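# Remove mat from pet tent, lay it flat

## Task

Get the mat out of the pet tent and leave it lying flat on the table; dropping it into place is allowed. At the end the tent must be standing upright with the corners of its floor resting on the tabletop. Nothing may count as done if it only stays in place because the robot holds it. Finish by releasing everything and moving both grippers away.

## Robot and tools

Robot: two arms, left_arm and right_arm, each ending in a two-finger parallel gripper. Both report in one shared scene frame. Its origin sits on the tabletop midway between the arms, +x points out across the table, +z points up, and left_arm is on the +y side. The names left and right do not tell you which side of a camera image an arm appears on. Arm bases: left_arm at (-0.022, +0.315, 0) with quat_wxyz (+0.995, 0, 0, +0.101); right_arm at (+0.021, -0.227, 0) with quat_wxyz (+0.997, 0, 0, +0.076).

Gripper frame: the fingers extend along the gripper's +z axis and close along its y axis. end_effector_position is the point midway between the pads, roughly 1 cm short of the fingertips. Opening numbers run from -1 (closed) to +1 (fully open, 0.093 m). The pads meet near -0.94, and every millimetre of object width raises that by about 0.0208. Each gripper's reading may carry its own fixed error of up to about 0.02. To keep a grip, keep sending the same opening number you closed with.

The row format, used by both motion tools: 16 numbers, left_arm first then right_arm, each as x, y, z, qw, qx, qy, qz, opening. x, y, z are an absolute target for end_effector_position in metres in the scene frame; qw..qz are an absolute target orientation (w first) in the same frame. Both arms always appear in every row even if only one moves. To hold an orientation steady, repeat the same quaternion every row rather than copying the slightly drifted one from the latest result. An arm meant to stay still should receive its whole last reported pose and its intended opening in every call.

execute_actions(actions): a list of up to 15 actions, each a table of up to 15 rows. Every row is one control step of 1/30 s; an action lasts 15 steps, and a short table repeats its final row. A target more than 0.6 m from the gripper's current position along any of the gripper's own axes gets the action rejected for both arms; if the first action fails this, or any action is malformed, the entire call does nothing. An empty list just returns state and images. Per step, the commanded pose is clipped to at most 70 mm and 16 degrees from the measured pose, so distant targets need several actions; after an action an arm only continues up to its last clipped pose. Position takes priority over orientation when both cannot be met. Joint friction may leave the gripper up to about 31 mm off, so tiny commands may do nothing.

move(target, speed, blocking): target is one 16-number row, as above, giving absolute poses; each gripper travels in a straight line toward its pose, turning the short way, and all paths finish together in 0.5 to 10 s (cut off at 10 s). speed is top path speed in m/s, 0.002 to 0.5, default 0.25; rotation is capped at twice that in rad/s. The opening is applied at the start. Paths do not avoid obstacles or the other arm, and grippers can lag, stray or overshoot speed, especially at full reach. Faster moves and targets set deeper past a contact hit and press harder. With blocking=false the result comes after 0.5 s while motion continues; use wait(0) to check, and call wait or stop before sending new rows or moves. The result adds a move: line with the ending (done, off_target, moving, held, fault) and limits (paced: the pose was clipped; held: a check blocked some steps, after which the arm may surge), plus each gripper's distance from its pose.

wait(seconds): 0 to 10; lets the scene run with the last commands held and returns early if a running move ends. stop(): brakes a running move; it needs braking room, and the fingers keep moving. zoom_image(camera, region): region [x0, y0, x1, y1] in pixels, at most 504 by 504, from one of cam_head_left, cam_head_right, cam_high, cam_left_wrist, cam_right_wrist (all 504x504). read_manual(section): only returns licence texts. finished_scene(scene): ends the current scene, given its number, and reports success; irreversible.

Results: the state line shows each gripper's pose; printed positions can be off, more at long reach. Hand target lines show the pose each arm is currently driving toward. grip_measured is the finger motor position on the opening scale and barely reveals contact; the last number of each arm's Joint positions is the opening in metres, floored at zero. A pose unreachable line means the clearance check altered or blocked that arm's command. FAULT and OVER-TEMPERATURE FAULT lines mark arm stops. MOTOR HOT appears from 75 °C; at 90 °C that arm halts for 10 s, and at 100 °C it drops everything and falls, so avoid long heavy holds.

Joint ranges (rad): waist -2.618 to 3.054, shoulder 0 to 3.142, elbow 0 to 3.142, wrist pitch -1.571 to 1.571, wrist yaw -1.571 to 1.571, wrist roll -2.094 to 2.094. Elbows stop just before fully straight.

Avoid: arms colliding or pressing on each other, knocking rigid objects off the table, drops, slips, slams and hard pushes. Loose objects may occasionally get nudged by outside disturbances. Leave the tent upright and resting on its own, release the mat, and move both grippers clear before ending.

Each tool is called after "Emit:" by a JSON object that holds its "method" and its "body".

## Session

Emit:
{"method": "execute_actions", "body": {"actions": []}}

Scene clock: 0.00 s.
left_arm: end_effector_position=(+0.3411, +0.3973, +0.4130) grip_measured=+1.000 end_effector_quat_wxyz=(+0.712, -0.082, +0.693, +0.081) | right_arm: end_effector_position=(+0.3895, -0.1689, +0.4138) grip_measured=+1.000 end_effector_quat_wxyz=(+0.715, -0.055, +0.695, +0.052)
Joint positions: left_arm=[ 0.017  1.041  1.063  0.005 -0.013 -0.003  0.093] | right_arm=[ 0.011  1.043  1.064  0.008  0.012 -0.007  0.093]
Joint velocities: left_arm=[-0.002  0.002 -0.017  0.007  0.007  0.022  0.   ] | right_arm=[-0.002  0.012 -0.017  0.022  0.066  0.007  0.   ]
Hand target (left_arm): +0.341, +0.397, +0.413; +0.712, -0.082, +0.693, +0.081
Hand target (right_arm): +0.390, -0.169, +0.414; +0.715, -0.055, +0.695, +0.052

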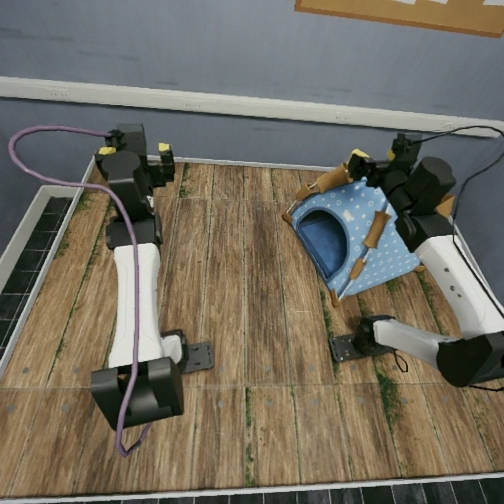

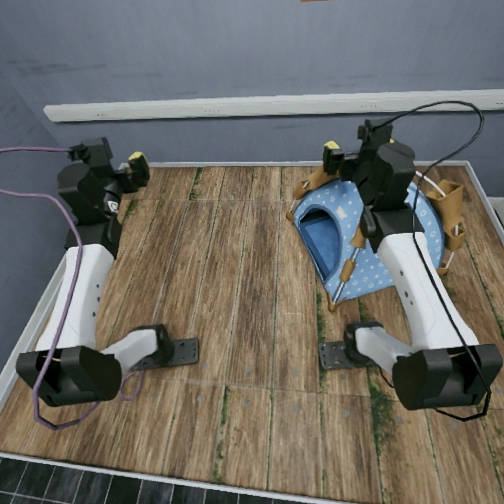

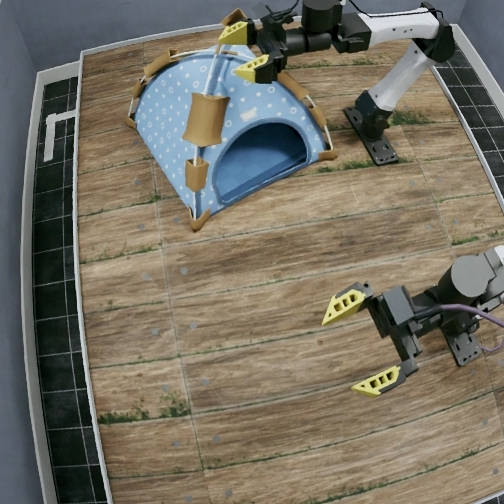

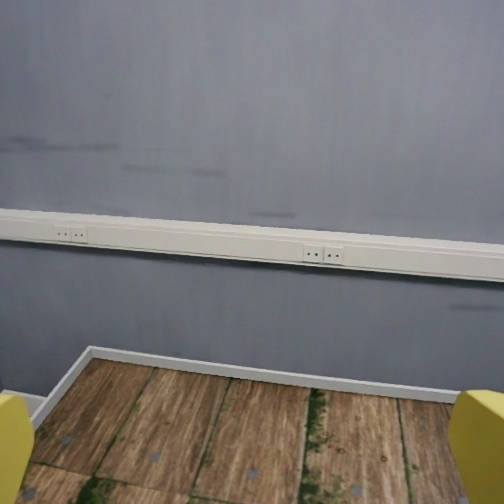

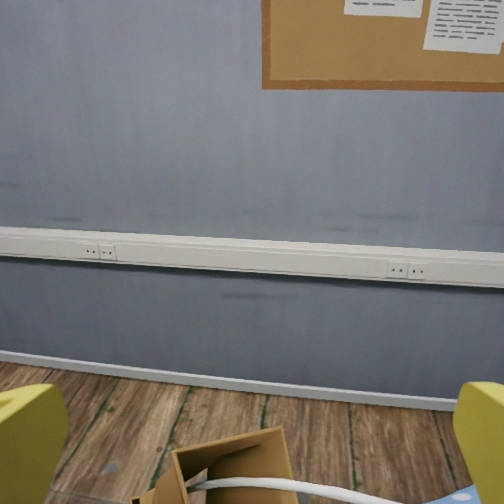

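Emit:
{"method": "move", "body": {"target": [0.3,0.12,0.15,0.354,0.612,0.612,-0.354,1,0.3895,-0.1689,0.4138,0.715,-0.055,0.695,0.052,1]}}

Emit:
{"method": "zoom_image", "body": {"camera": "cam_high", "region": [150,80,400,330]}}

Scene clock: 9.80 s.
left_arm: end_effector_position=(+0.3086, +0.1214, +0.1403) grip_measured=+1.000 end_effector_quat_wxyz=(+0.348, +0.612, +0.618, -0.351) | right_arm: end_effector_position=(+0.3895, -0.1689, +0.4153) grip_measured=+1.000 end_effector_quat_wxyz=(+0.718, -0.054, +0.692, +0.052)
Joint positions: left_arm=[-0.347  1.783  1.248 -0.797  1.016  1.282  0.093] | right_arm=[ 0.011  1.043  1.064  0.014  0.012 -0.007  0.093]
Joint velocities: left_arm=[ 0.002 -0.002 -0.002  0.022 -0.037  0.007  0.   ] | right_arm=[-0.027  0.007  0.007  0.051 -0.007 -0.022  0.   ]
Hand target (left_arm): +0.312, +0.118, +0.144; +0.351, +0.615, +0.611, -0.354
Hand target (right_arm): +0.390, -0.169, +0.414; +0.715, -0.055, +0.695, +0.052
Off the commanded pose (left_arm): 0.013 m, 1 deg.
Off the commanded pose (right_arm): 0.002 m, 0 deg.
move: off_target (left_arm)

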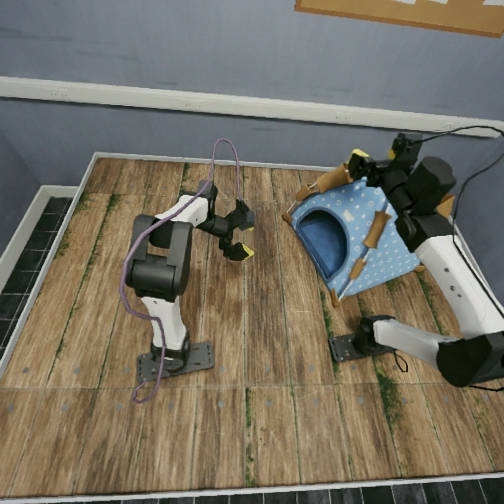

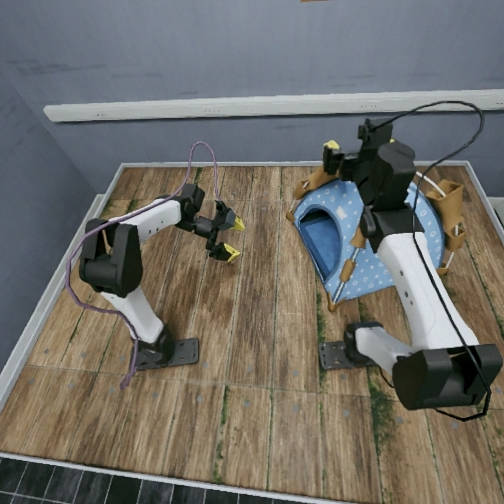

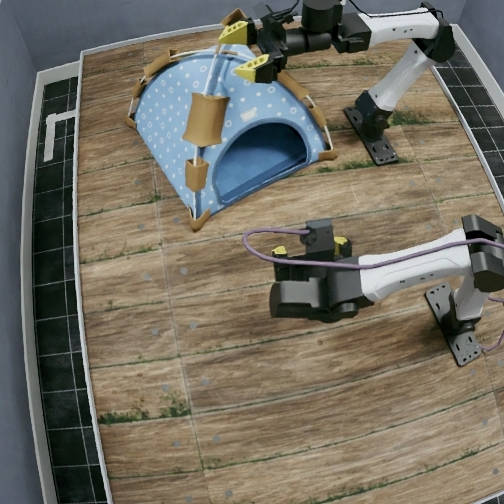

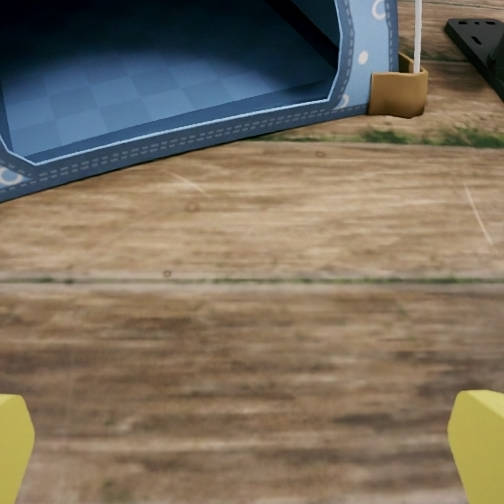

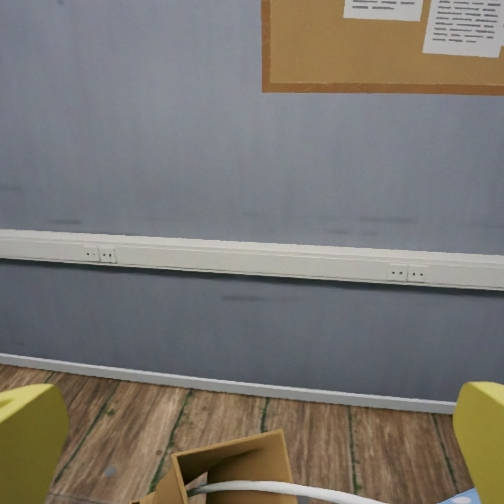

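Region (150, 80, 400, 330) of cam_high's 504x504 image, scaled by 2.016, with more detail than that image has.

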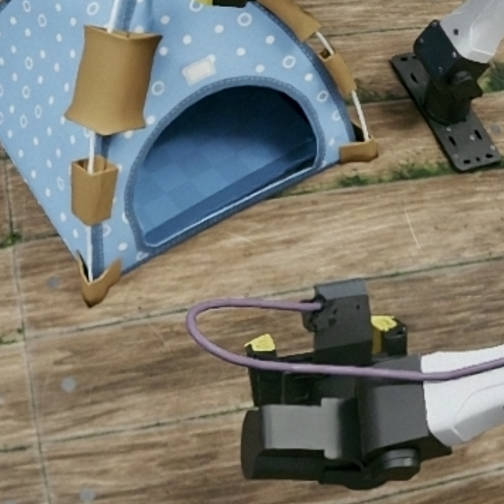

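Emit:
{"method": "move", "body": {"target": [0.35,-0.04,0.10,0.43,0.56,0.56,-0.43,0,0.3895,-0.1689,0.4138,0.715,-0.055,0.695,0.052,1]}}

Scene clock: 13.77 s.
left_arm: end_effector_position=(+0.3575, -0.0409, +0.1166) grip_measured=+0.002 end_effector_quat_wxyz=(+0.444, +0.559, +0.551, -0.432) | right_arm: end_effector_position=(+0.3895, -0.1689, +0.4157) grip_measured=+1.000 end_effector_quat_wxyz=(+0.718, -0.054, +0.692, +0.052)
Joint positions: left_arm=[-0.67   2.111  1.234  0.397  1.043  0.444  0.045] | right_arm=[ 0.011  1.043  1.064  0.015  0.012 -0.007  0.093]
Joint velocities: left_arm=[-0.002 -0.007  0.002  0.037 -0.007  0.007  0.001] | right_arm=[-0.012 -0.012  0.007 -0.037 -0.066 -0.007  0.   ]
Hand target (left_arm): +0.353, -0.041, +0.103; +0.436, +0.555, +0.560, -0.434
Hand target (right_arm): +0.390, -0.169, +0.414; +0.715, -0.055, +0.695, +0.052
Off the commanded pose (left_arm): 0.018 m, 2 deg.
Off the commanded pose (right_arm): 0.002 m, 1 deg.
move: off_target (left_arm)

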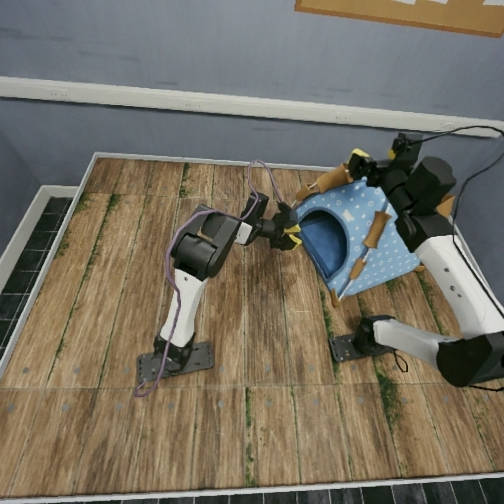

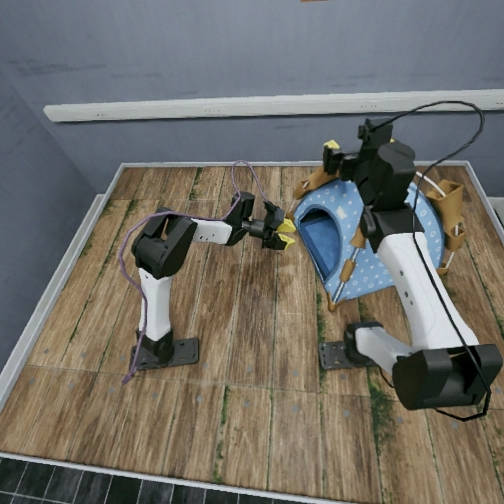

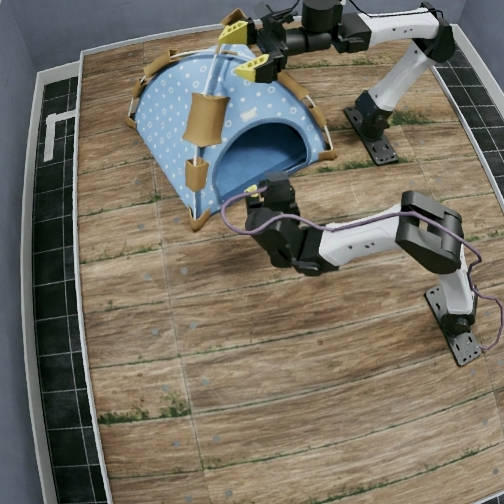

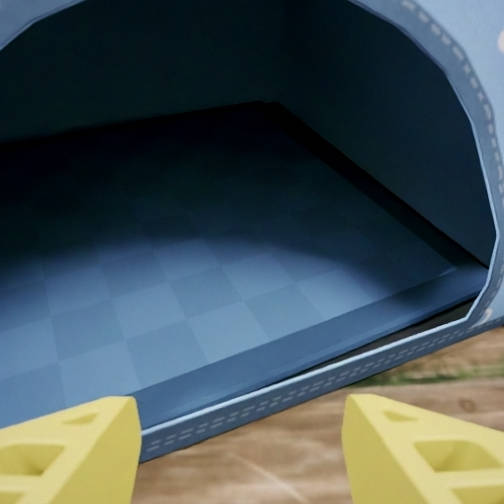

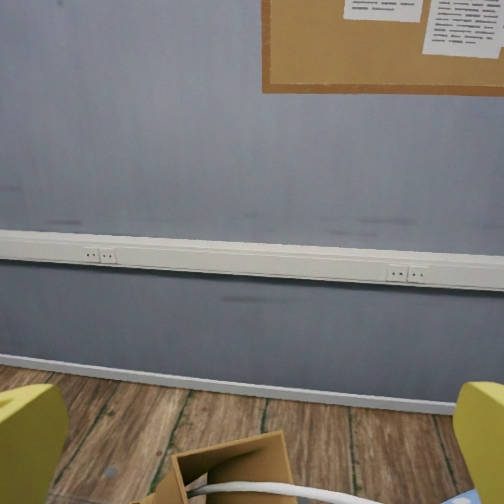

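Emit:
{"method": "move", "body": {"target": [0.31,-0.12,0.07,0.045,-0.122,0.931,-0.339,-0.2,0.3895,-0.1689,0.4138,0.715,-0.055,0.695,0.052,1]}}

Emit:
{"method": "zoom_image", "body": {"camera": "cam_head_left", "region": [240,180,380,320]}}

Scene clock: 23.87 s.
left_arm: end_effector_position=(+0.3086, -0.1164, +0.0692) grip_measured=-0.199 end_effector_quat_wxyz=(+0.042, -0.120, +0.931, -0.342) | right_arm: end_effector_position=(+0.3895, -0.1690, +0.4163) grip_measured=+1.000 end_effector_quat_wxyz=(+0.719, -0.054, +0.691, +0.052)
Joint positions: left_arm=[-1.021  2.138  1.579 -0.373  0.316 -1.181  0.036] | right_arm=[ 0.011  1.043  1.064  0.018  0.012 -0.007  0.093]
Joint velocities: left_arm=[ 0.002  0.002  0.007 -0.081  0.007  0.051  0.001] | right_arm=[-0.017  0.017  0.002 -0.051 -0.081 -0.051  0.   ]
Hand target (left_arm): +0.311, -0.122, +0.071; +0.045, -0.121, +0.931, -0.343
Hand target (right_arm): +0.390, -0.169, +0.414; +0.715, -0.055, +0.695, +0.052
Off the commanded pose (left_arm): 0.004 m, 1 deg.
Off the commanded pose (right_arm): 0.003 m, 1 deg.
move: done

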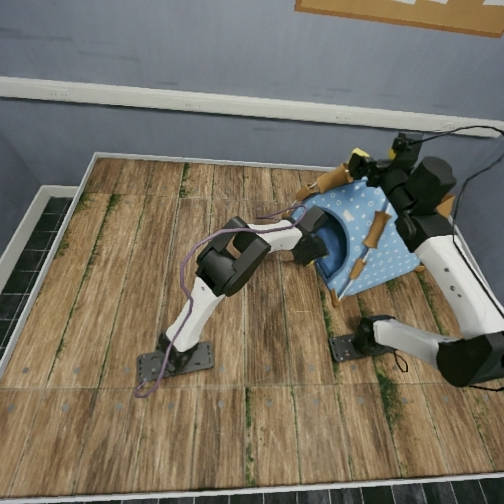

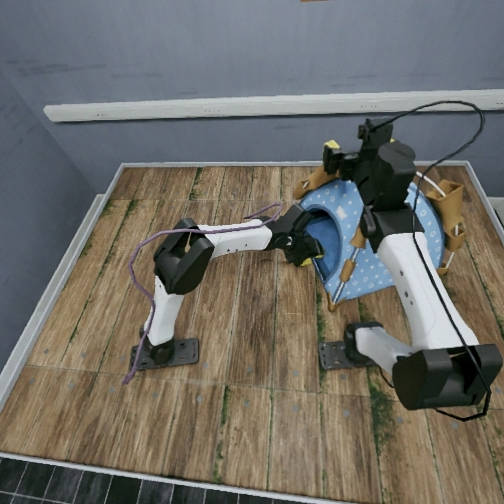

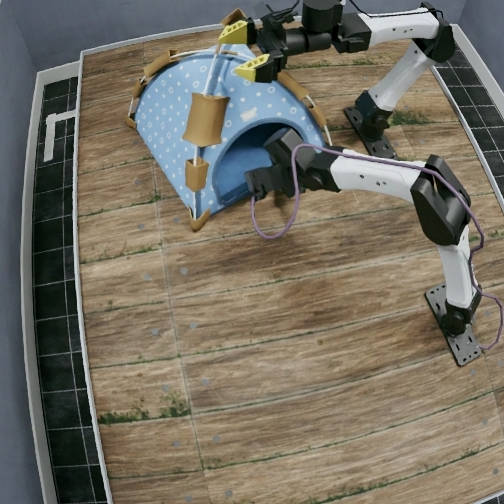

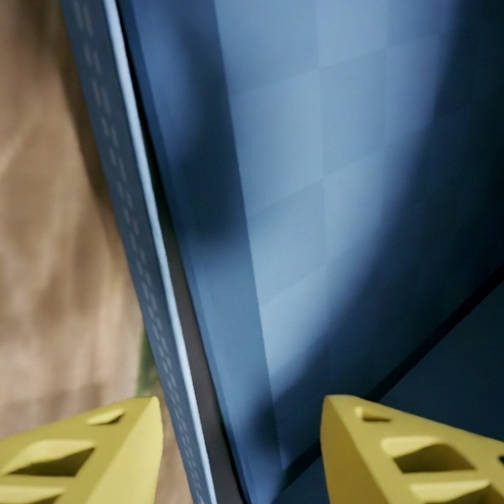

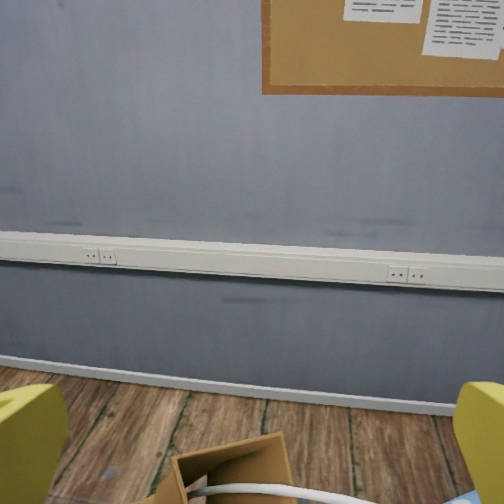

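Region (240, 180, 380, 320) of cam_head_left's 504x504 image, scaled by 3.600, with more detail than that image has.

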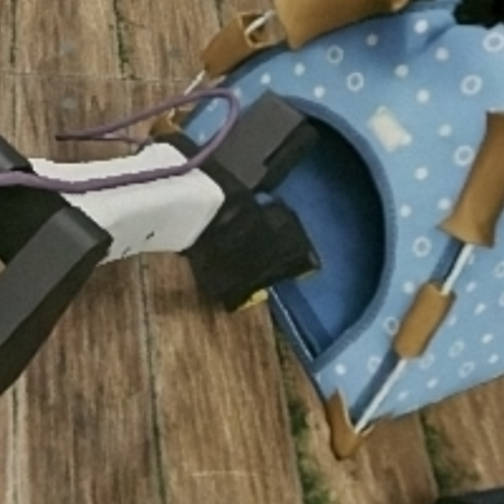

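Emit:
{"method": "move", "body": {"target": [0.315,-0.148,0.066,0.045,-0.122,0.931,-0.339,-0.2,0.3895,-0.1689,0.4138,0.715,-0.055,0.695,0.052,1], "speed": 0.08}}

Emit:
{"method": "move", "body": {"target": [0.322,-0.172,0.03,0.045,-0.122,0.931,-0.339,-0.2,0.3895,-0.1689,0.4138,0.715,-0.055,0.695,0.052,1], "speed": 0.06}}

Scene clock: 27.90 s.
left_arm: end_effector_position=(+0.3127, -0.1434, +0.0644) grip_measured=-0.199 end_effector_quat_wxyz=(+0.042, -0.120, +0.932, -0.340) | right_arm: end_effector_position=(+0.3895, -0.1690, +0.4165) grip_measured=+1.000 end_effector_quat_wxyz=(+0.719, -0.054, +0.691, +0.052)
Joint positions: left_arm=[-1.054  2.23   1.71  -0.407  0.295 -1.208  0.036] | right_arm=[ 0.011  1.043  1.064  0.019  0.012 -0.007  0.093]
Joint velocities: left_arm=[ 0.012 -0.007  0.007  0.007 -0.022 -0.081 -0.001] | right_arm=[-0.012  0.007  0.002  0.022 -0.022 -0.022  0.   ]
Hand target (left_arm): +0.315, -0.148, +0.066; +0.045, -0.122, +0.931, -0.340
Hand target (right_arm): +0.390, -0.169, +0.414; +0.715, -0.055, +0.695, +0.052
Off the commanded pose (left_arm): 0.005 m, 0 deg.
Off the commanded pose (right_arm): 0.003 m, 1 deg.
move: done

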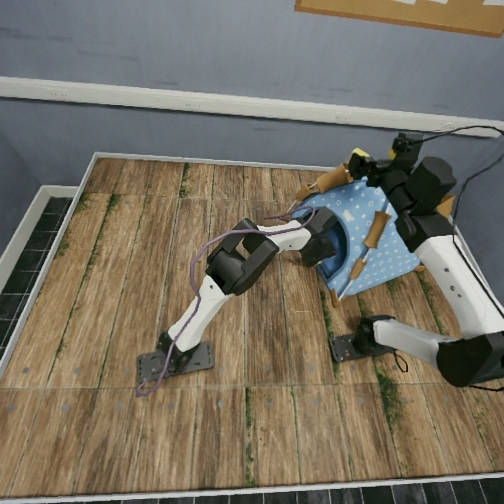

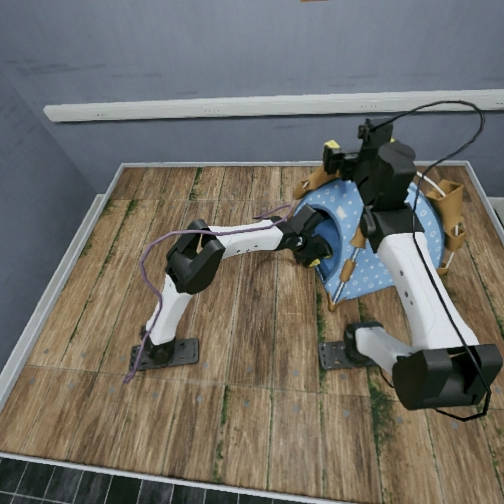

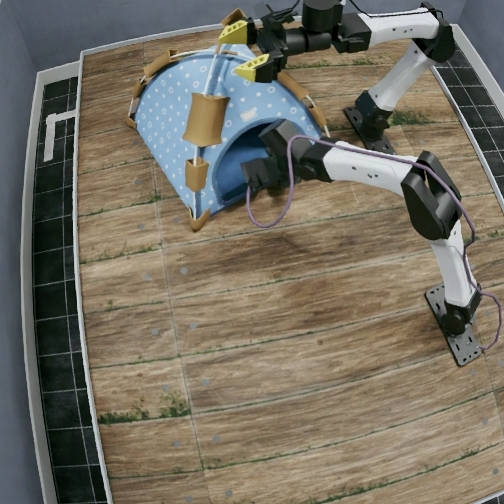

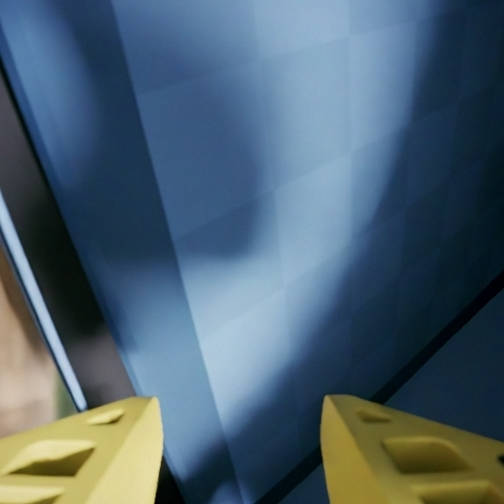

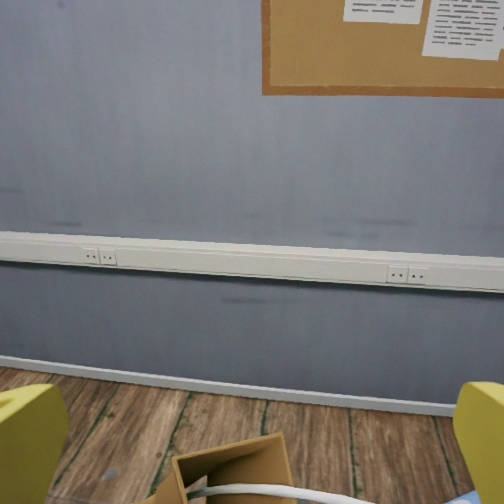

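Scene clock: 28.93 s.
left_arm: end_effector_position=(+0.3235, -0.1680, +0.0445) grip_measured=-0.199 end_effector_quat_wxyz=(+0.046, -0.119, +0.928, -0.350) | right_arm: end_effector_position=(+0.3894, -0.1690, +0.4168) grip_measured=+1.000 end_effector_quat_wxyz=(+0.720, -0.054, +0.690, +0.052)
Joint positions: left_arm=[-1.07   2.342  1.804 -0.362  0.287 -1.226  0.036] | right_arm=[ 0.011  1.043  1.064  0.02   0.012 -0.007  0.093]
Joint velocities: left_arm=[ 0.012  0.017 -0.002  0.066  0.022  0.022 -0.001] | right_arm=[-0.002 -0.007  0.007 -0.037  0.007  0.022  0.   ]
Hand target (left_arm): +0.322, -0.172, +0.030; +0.045, -0.122, +0.931, -0.340
Hand target (right_arm): +0.390, -0.169, +0.414; +0.715, -0.055, +0.695, +0.052
Off the commanded pose (left_arm): 0.015 m, 1 deg.
Off the commanded pose (right_arm): 0.003 m, 1 deg.
move: off_target (left_arm)

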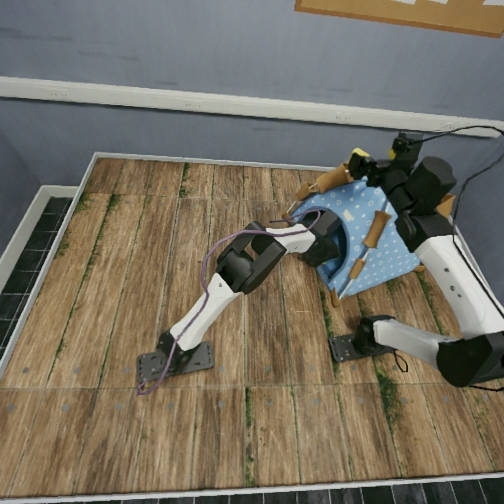

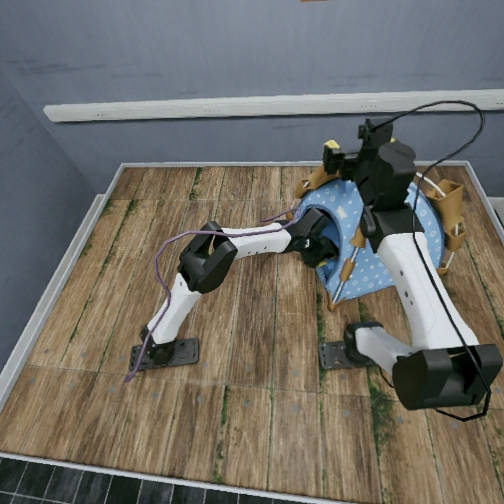

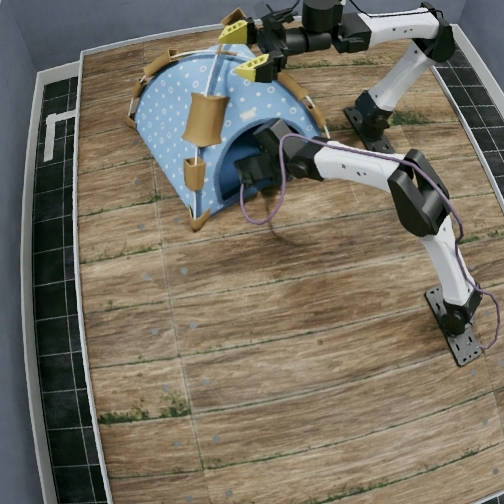

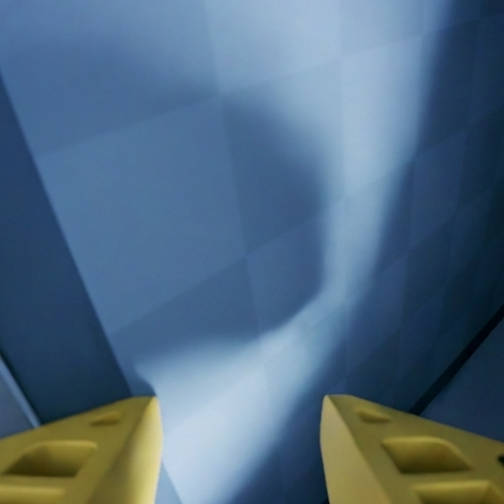

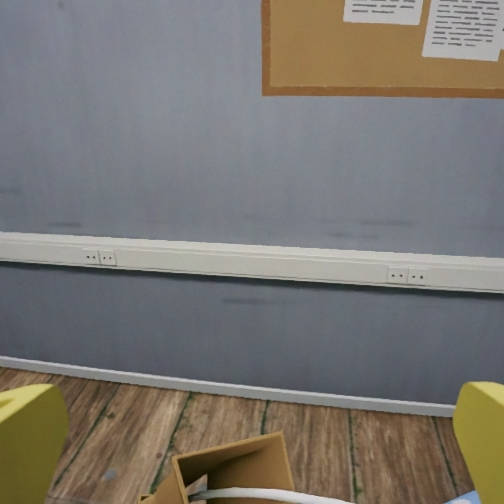

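Landed on the mat. Back out and go down.

Emit:
{"method": "move", "body": {"target": [0.315,-0.138,0.05,0.045,-0.122,0.931,-0.339,0,0.3895,-0.1689,0.4138,0.715,-0.055,0.695,0.052,1], "speed": 0.06}}

Emit:
{"method": "move", "body": {"target": [0.318,-0.15,0.02,0.045,-0.122,0.931,-0.339,0,0.3895,-0.1689,0.4138,0.715,-0.055,0.695,0.052,1], "speed": 0.06}}

Scene clock: 32.93 s.
left_arm: end_effector_position=(+0.3161, -0.1447, +0.0461) grip_measured=-0.002 end_effector_quat_wxyz=(+0.045, -0.121, +0.931, -0.342) | right_arm: end_effector_position=(+0.3894, -0.1690, +0.4170) grip_measured=+1.000 end_effector_quat_wxyz=(+0.720, -0.054, +0.690, +0.052)
Joint positions: left_arm=[-1.053  2.261  1.682 -0.342  0.291 -1.209  0.045] | right_arm=[ 0.011  1.043  1.064  0.021  0.012 -0.007  0.093]
Joint velocities: left_arm=[-0.007  0.007 -0.012  0.051 -0.066  0.066 -0.002] | right_arm=[-0.007  0.007 -0.002 -0.022 -0.007  0.095  0.   ]
Hand target (left_arm): +0.315, -0.138, +0.049; +0.045, -0.122, +0.932, -0.339
Hand target (right_arm): +0.390, -0.169, +0.414; +0.715, -0.055, +0.695, +0.052
Off the commanded pose (left_arm): 0.008 m, 0 deg.
Off the commanded pose (right_arm): 0.003 m, 1 deg.
move: done

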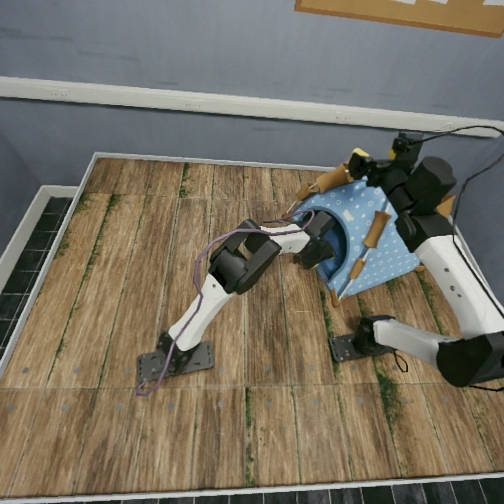

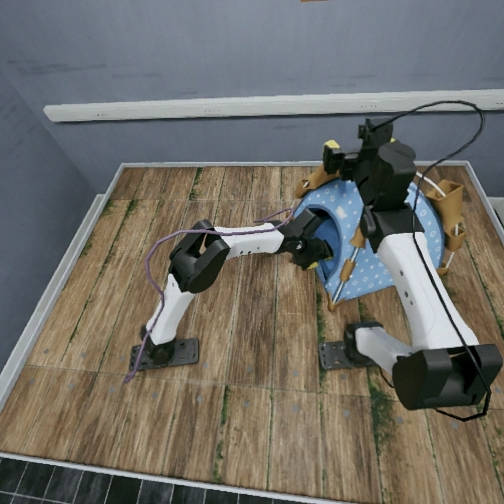

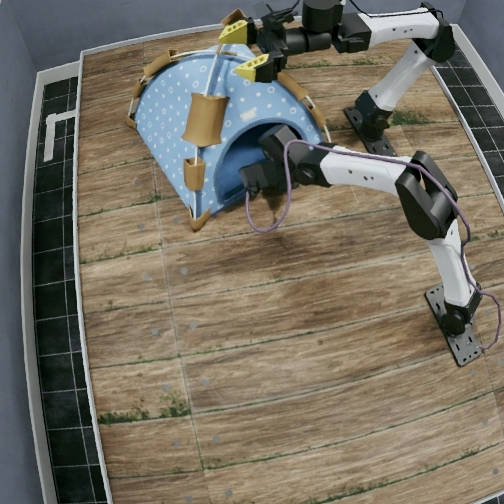

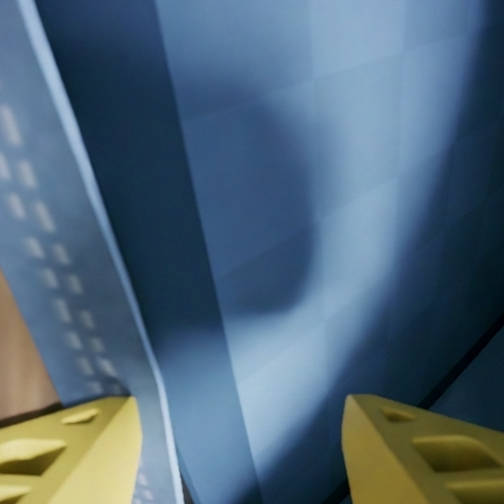

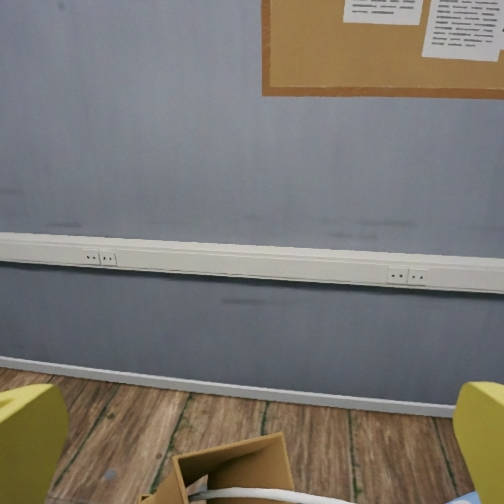

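Scene clock: 33.63 s.
left_arm: end_effector_position=(+0.3188, -0.1484, +0.0440) grip_measured=-0.002 end_effector_quat_wxyz=(+0.048, -0.120, +0.928, -0.349) | right_arm: end_effector_position=(+0.3894, -0.1690, +0.4172) grip_measured=+1.000 end_effector_quat_wxyz=(+0.720, -0.054, +0.690, +0.052)
Joint positions: left_arm=[-1.053  2.272  1.682 -0.313  0.293 -1.21   0.045] | right_arm=[ 0.011  1.043  1.064  0.021  0.012 -0.007  0.093]
Joint velocities: left_arm=[-0.007  0.007  0.002 -0.037 -0.066  0.007 -0.002] | right_arm=[-0.012  0.002 -0.002 -0.037 -0.037 -0.007  0.   ]
Hand target (left_arm): +0.318, -0.149, +0.021; +0.045, -0.122, +0.932, -0.339
Hand target (right_arm): +0.390, -0.169, +0.414; +0.715, -0.055, +0.695, +0.052
Off the commanded pose (left_arm): 0.024 m, 1 deg.
Off the commanded pose (right_arm): 0.003 m, 1 deg.
move: off_target (left_arm)

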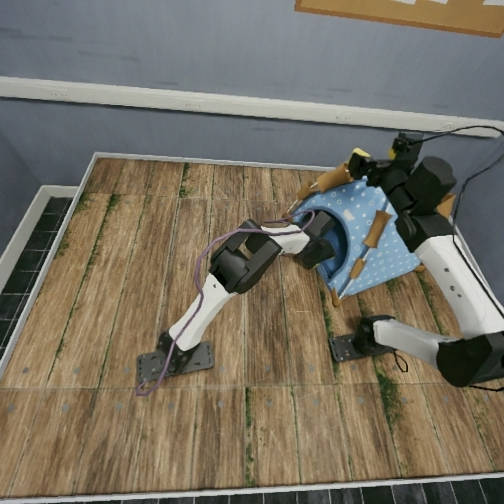

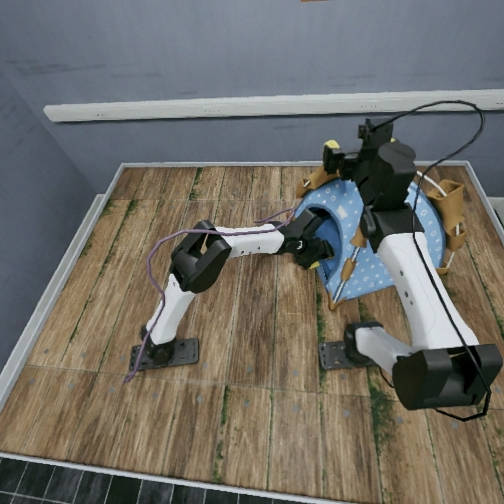

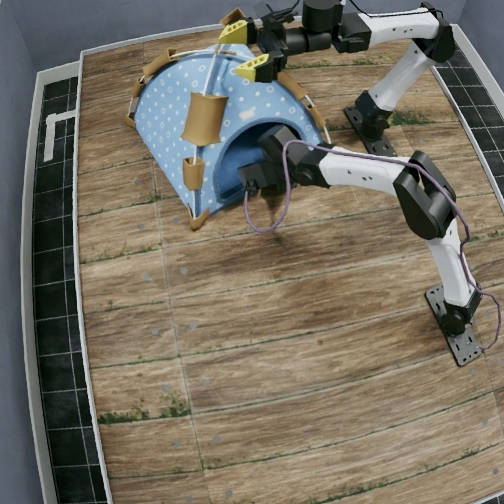

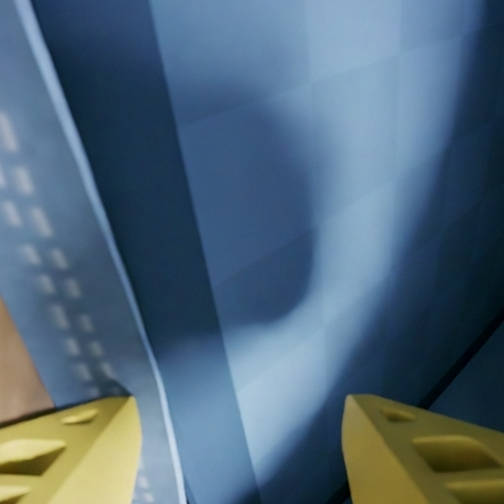

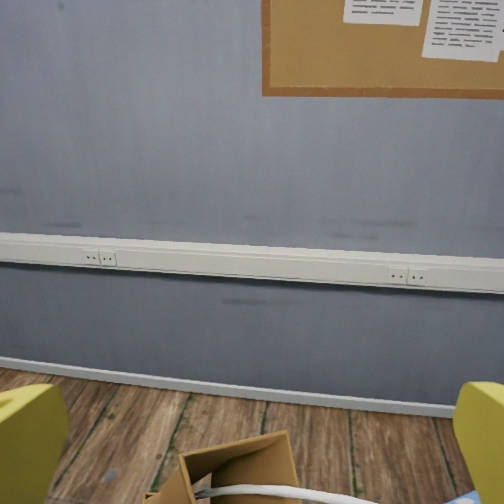

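Emit:
{"method": "move", "body": {"target": [0.317,-0.155,0.08,0.028,-0.127,0.967,-0.214,-0.2,0.3895,-0.1689,0.4138,0.715,-0.055,0.695,0.052,1], "speed": 0.06}}

Emit:
{"method": "move", "body": {"target": [0.318,-0.158,0.03,0.028,-0.127,0.967,-0.214,-0.2,0.3895,-0.1689,0.4138,0.715,-0.055,0.695,0.052,1], "speed": 0.05}}

Scene clock: 42.23 s.
left_arm: end_effector_position=(+0.3160, -0.1497, +0.0774) grip_measured=-0.199 end_effector_quat_wxyz=(+0.023, -0.132, +0.968, -0.214) | right_arm: end_effector_position=(+0.3894, -0.1690, +0.4176) grip_measured=+1.000 end_effector_quat_wxyz=(+0.721, -0.054, +0.689, +0.052)
Joint positions: left_arm=[-1.09   2.491  2.35  -1.033  0.179 -1.195  0.036] | right_arm=[ 0.011  1.043  1.064  0.023  0.012 -0.007  0.093]
Joint velocities: left_arm=[-0.007  0.007 -0.007  0.007  0.037 -0.022  0.   ] | right_arm=[ 0.017 -0.022  0.007  0.037 -0.051  0.022  0.   ]
Hand target (left_arm): +0.316, -0.154, +0.079; +0.029, -0.126, +0.968, -0.215
Hand target (right_arm): +0.390, -0.169, +0.414; +0.715, -0.055, +0.695, +0.052
Off the commanded pose (left_arm): 0.006 m, 1 deg.
Off the commanded pose (right_arm): 0.004 m, 1 deg.
move: done

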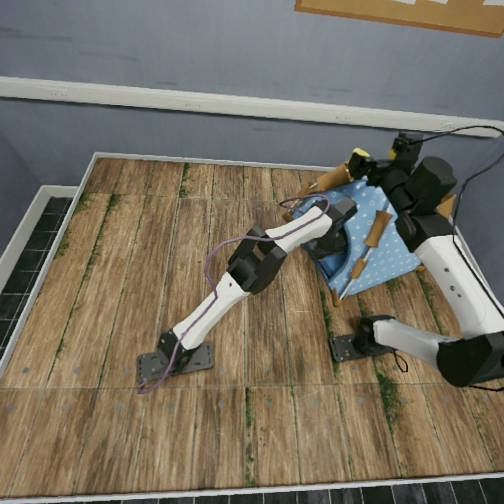

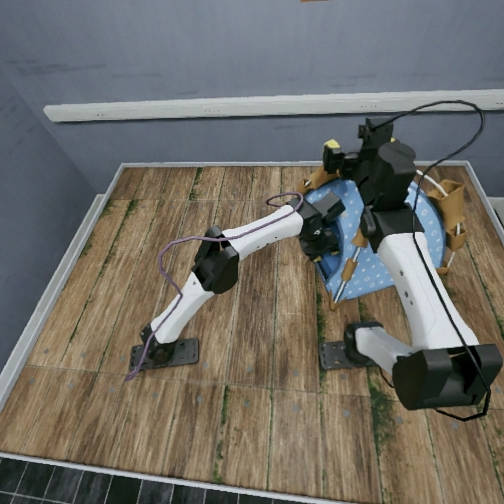

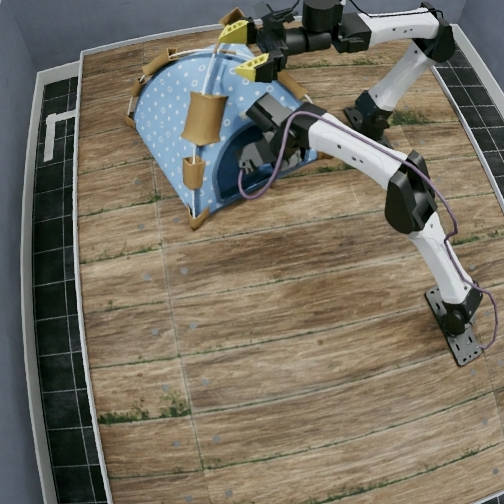

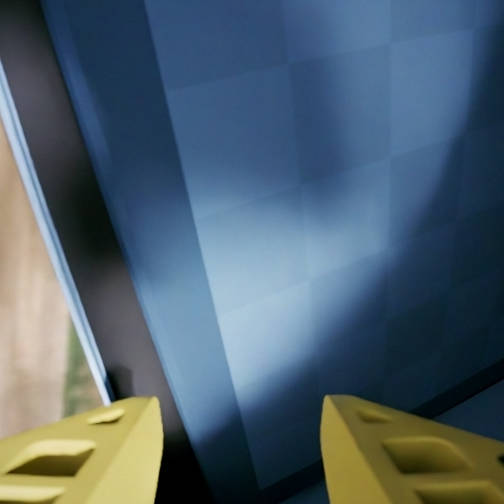

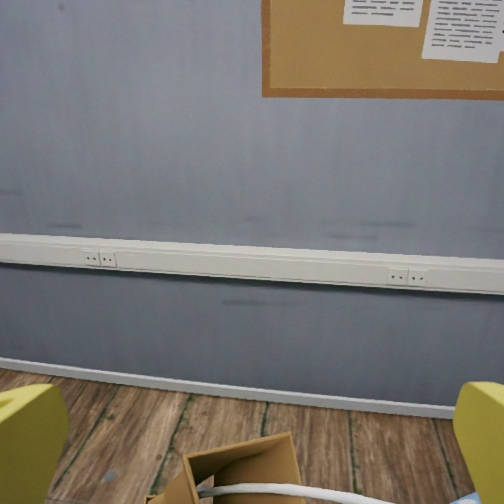

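Scene clock: 43.57 s.
left_arm: end_effector_position=(+0.3233, -0.1600, +0.0470) grip_measured=-0.199 end_effector_quat_wxyz=(+0.032, -0.129, +0.964, -0.228) | right_arm: end_effector_position=(+0.3894, -0.1690, +0.4179) grip_measured=+1.000 end_effector_quat_wxyz=(+0.721, -0.054, +0.689, +0.052)
Joint positions: left_arm=[-1.092  2.514  2.259 -0.884  0.179 -1.195  0.036] | right_arm=[ 0.011  1.043  1.064  0.024  0.012 -0.007  0.093]
Joint velocities: left_arm=[ 0.007 -0.002 -0.007  0.007 -0.037 -0.037 -0.001] | right_arm=[-0.007  0.012 -0.002  0.037  0.007 -0.007  0.   ]
Hand target (left_arm): +0.319, -0.158, +0.030; +0.028, -0.127, +0.968, -0.214
Hand target (right_arm): +0.390, -0.169, +0.414; +0.715, -0.055, +0.695, +0.052
Off the commanded pose (left_arm): 0.018 m, 2 deg.
Off the commanded pose (right_arm): 0.004 m, 1 deg.
move: off_target (left_arm)

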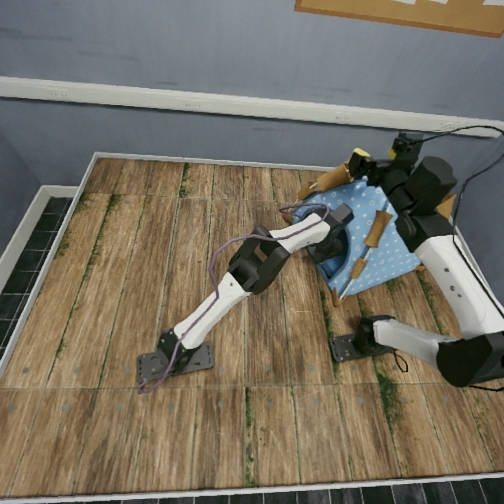

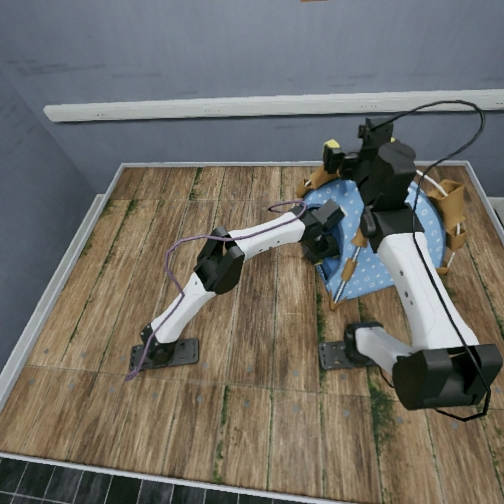

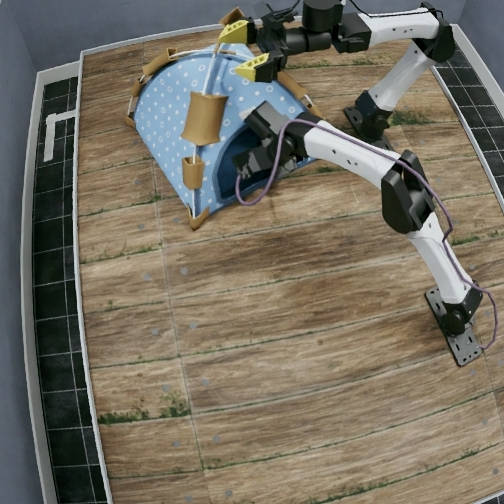

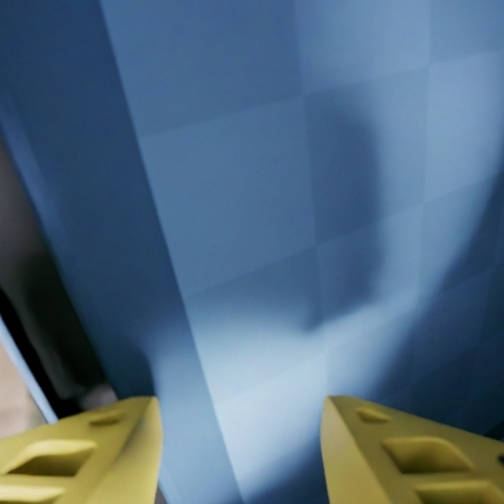

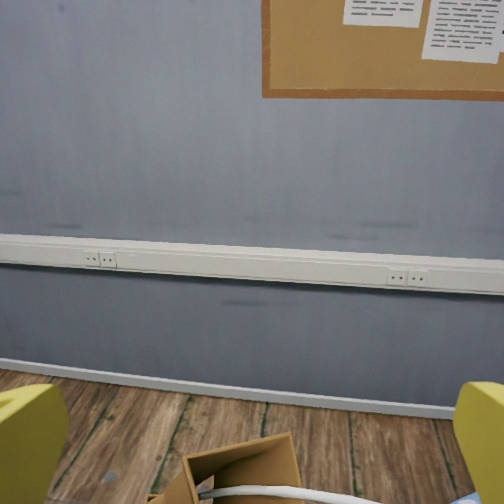

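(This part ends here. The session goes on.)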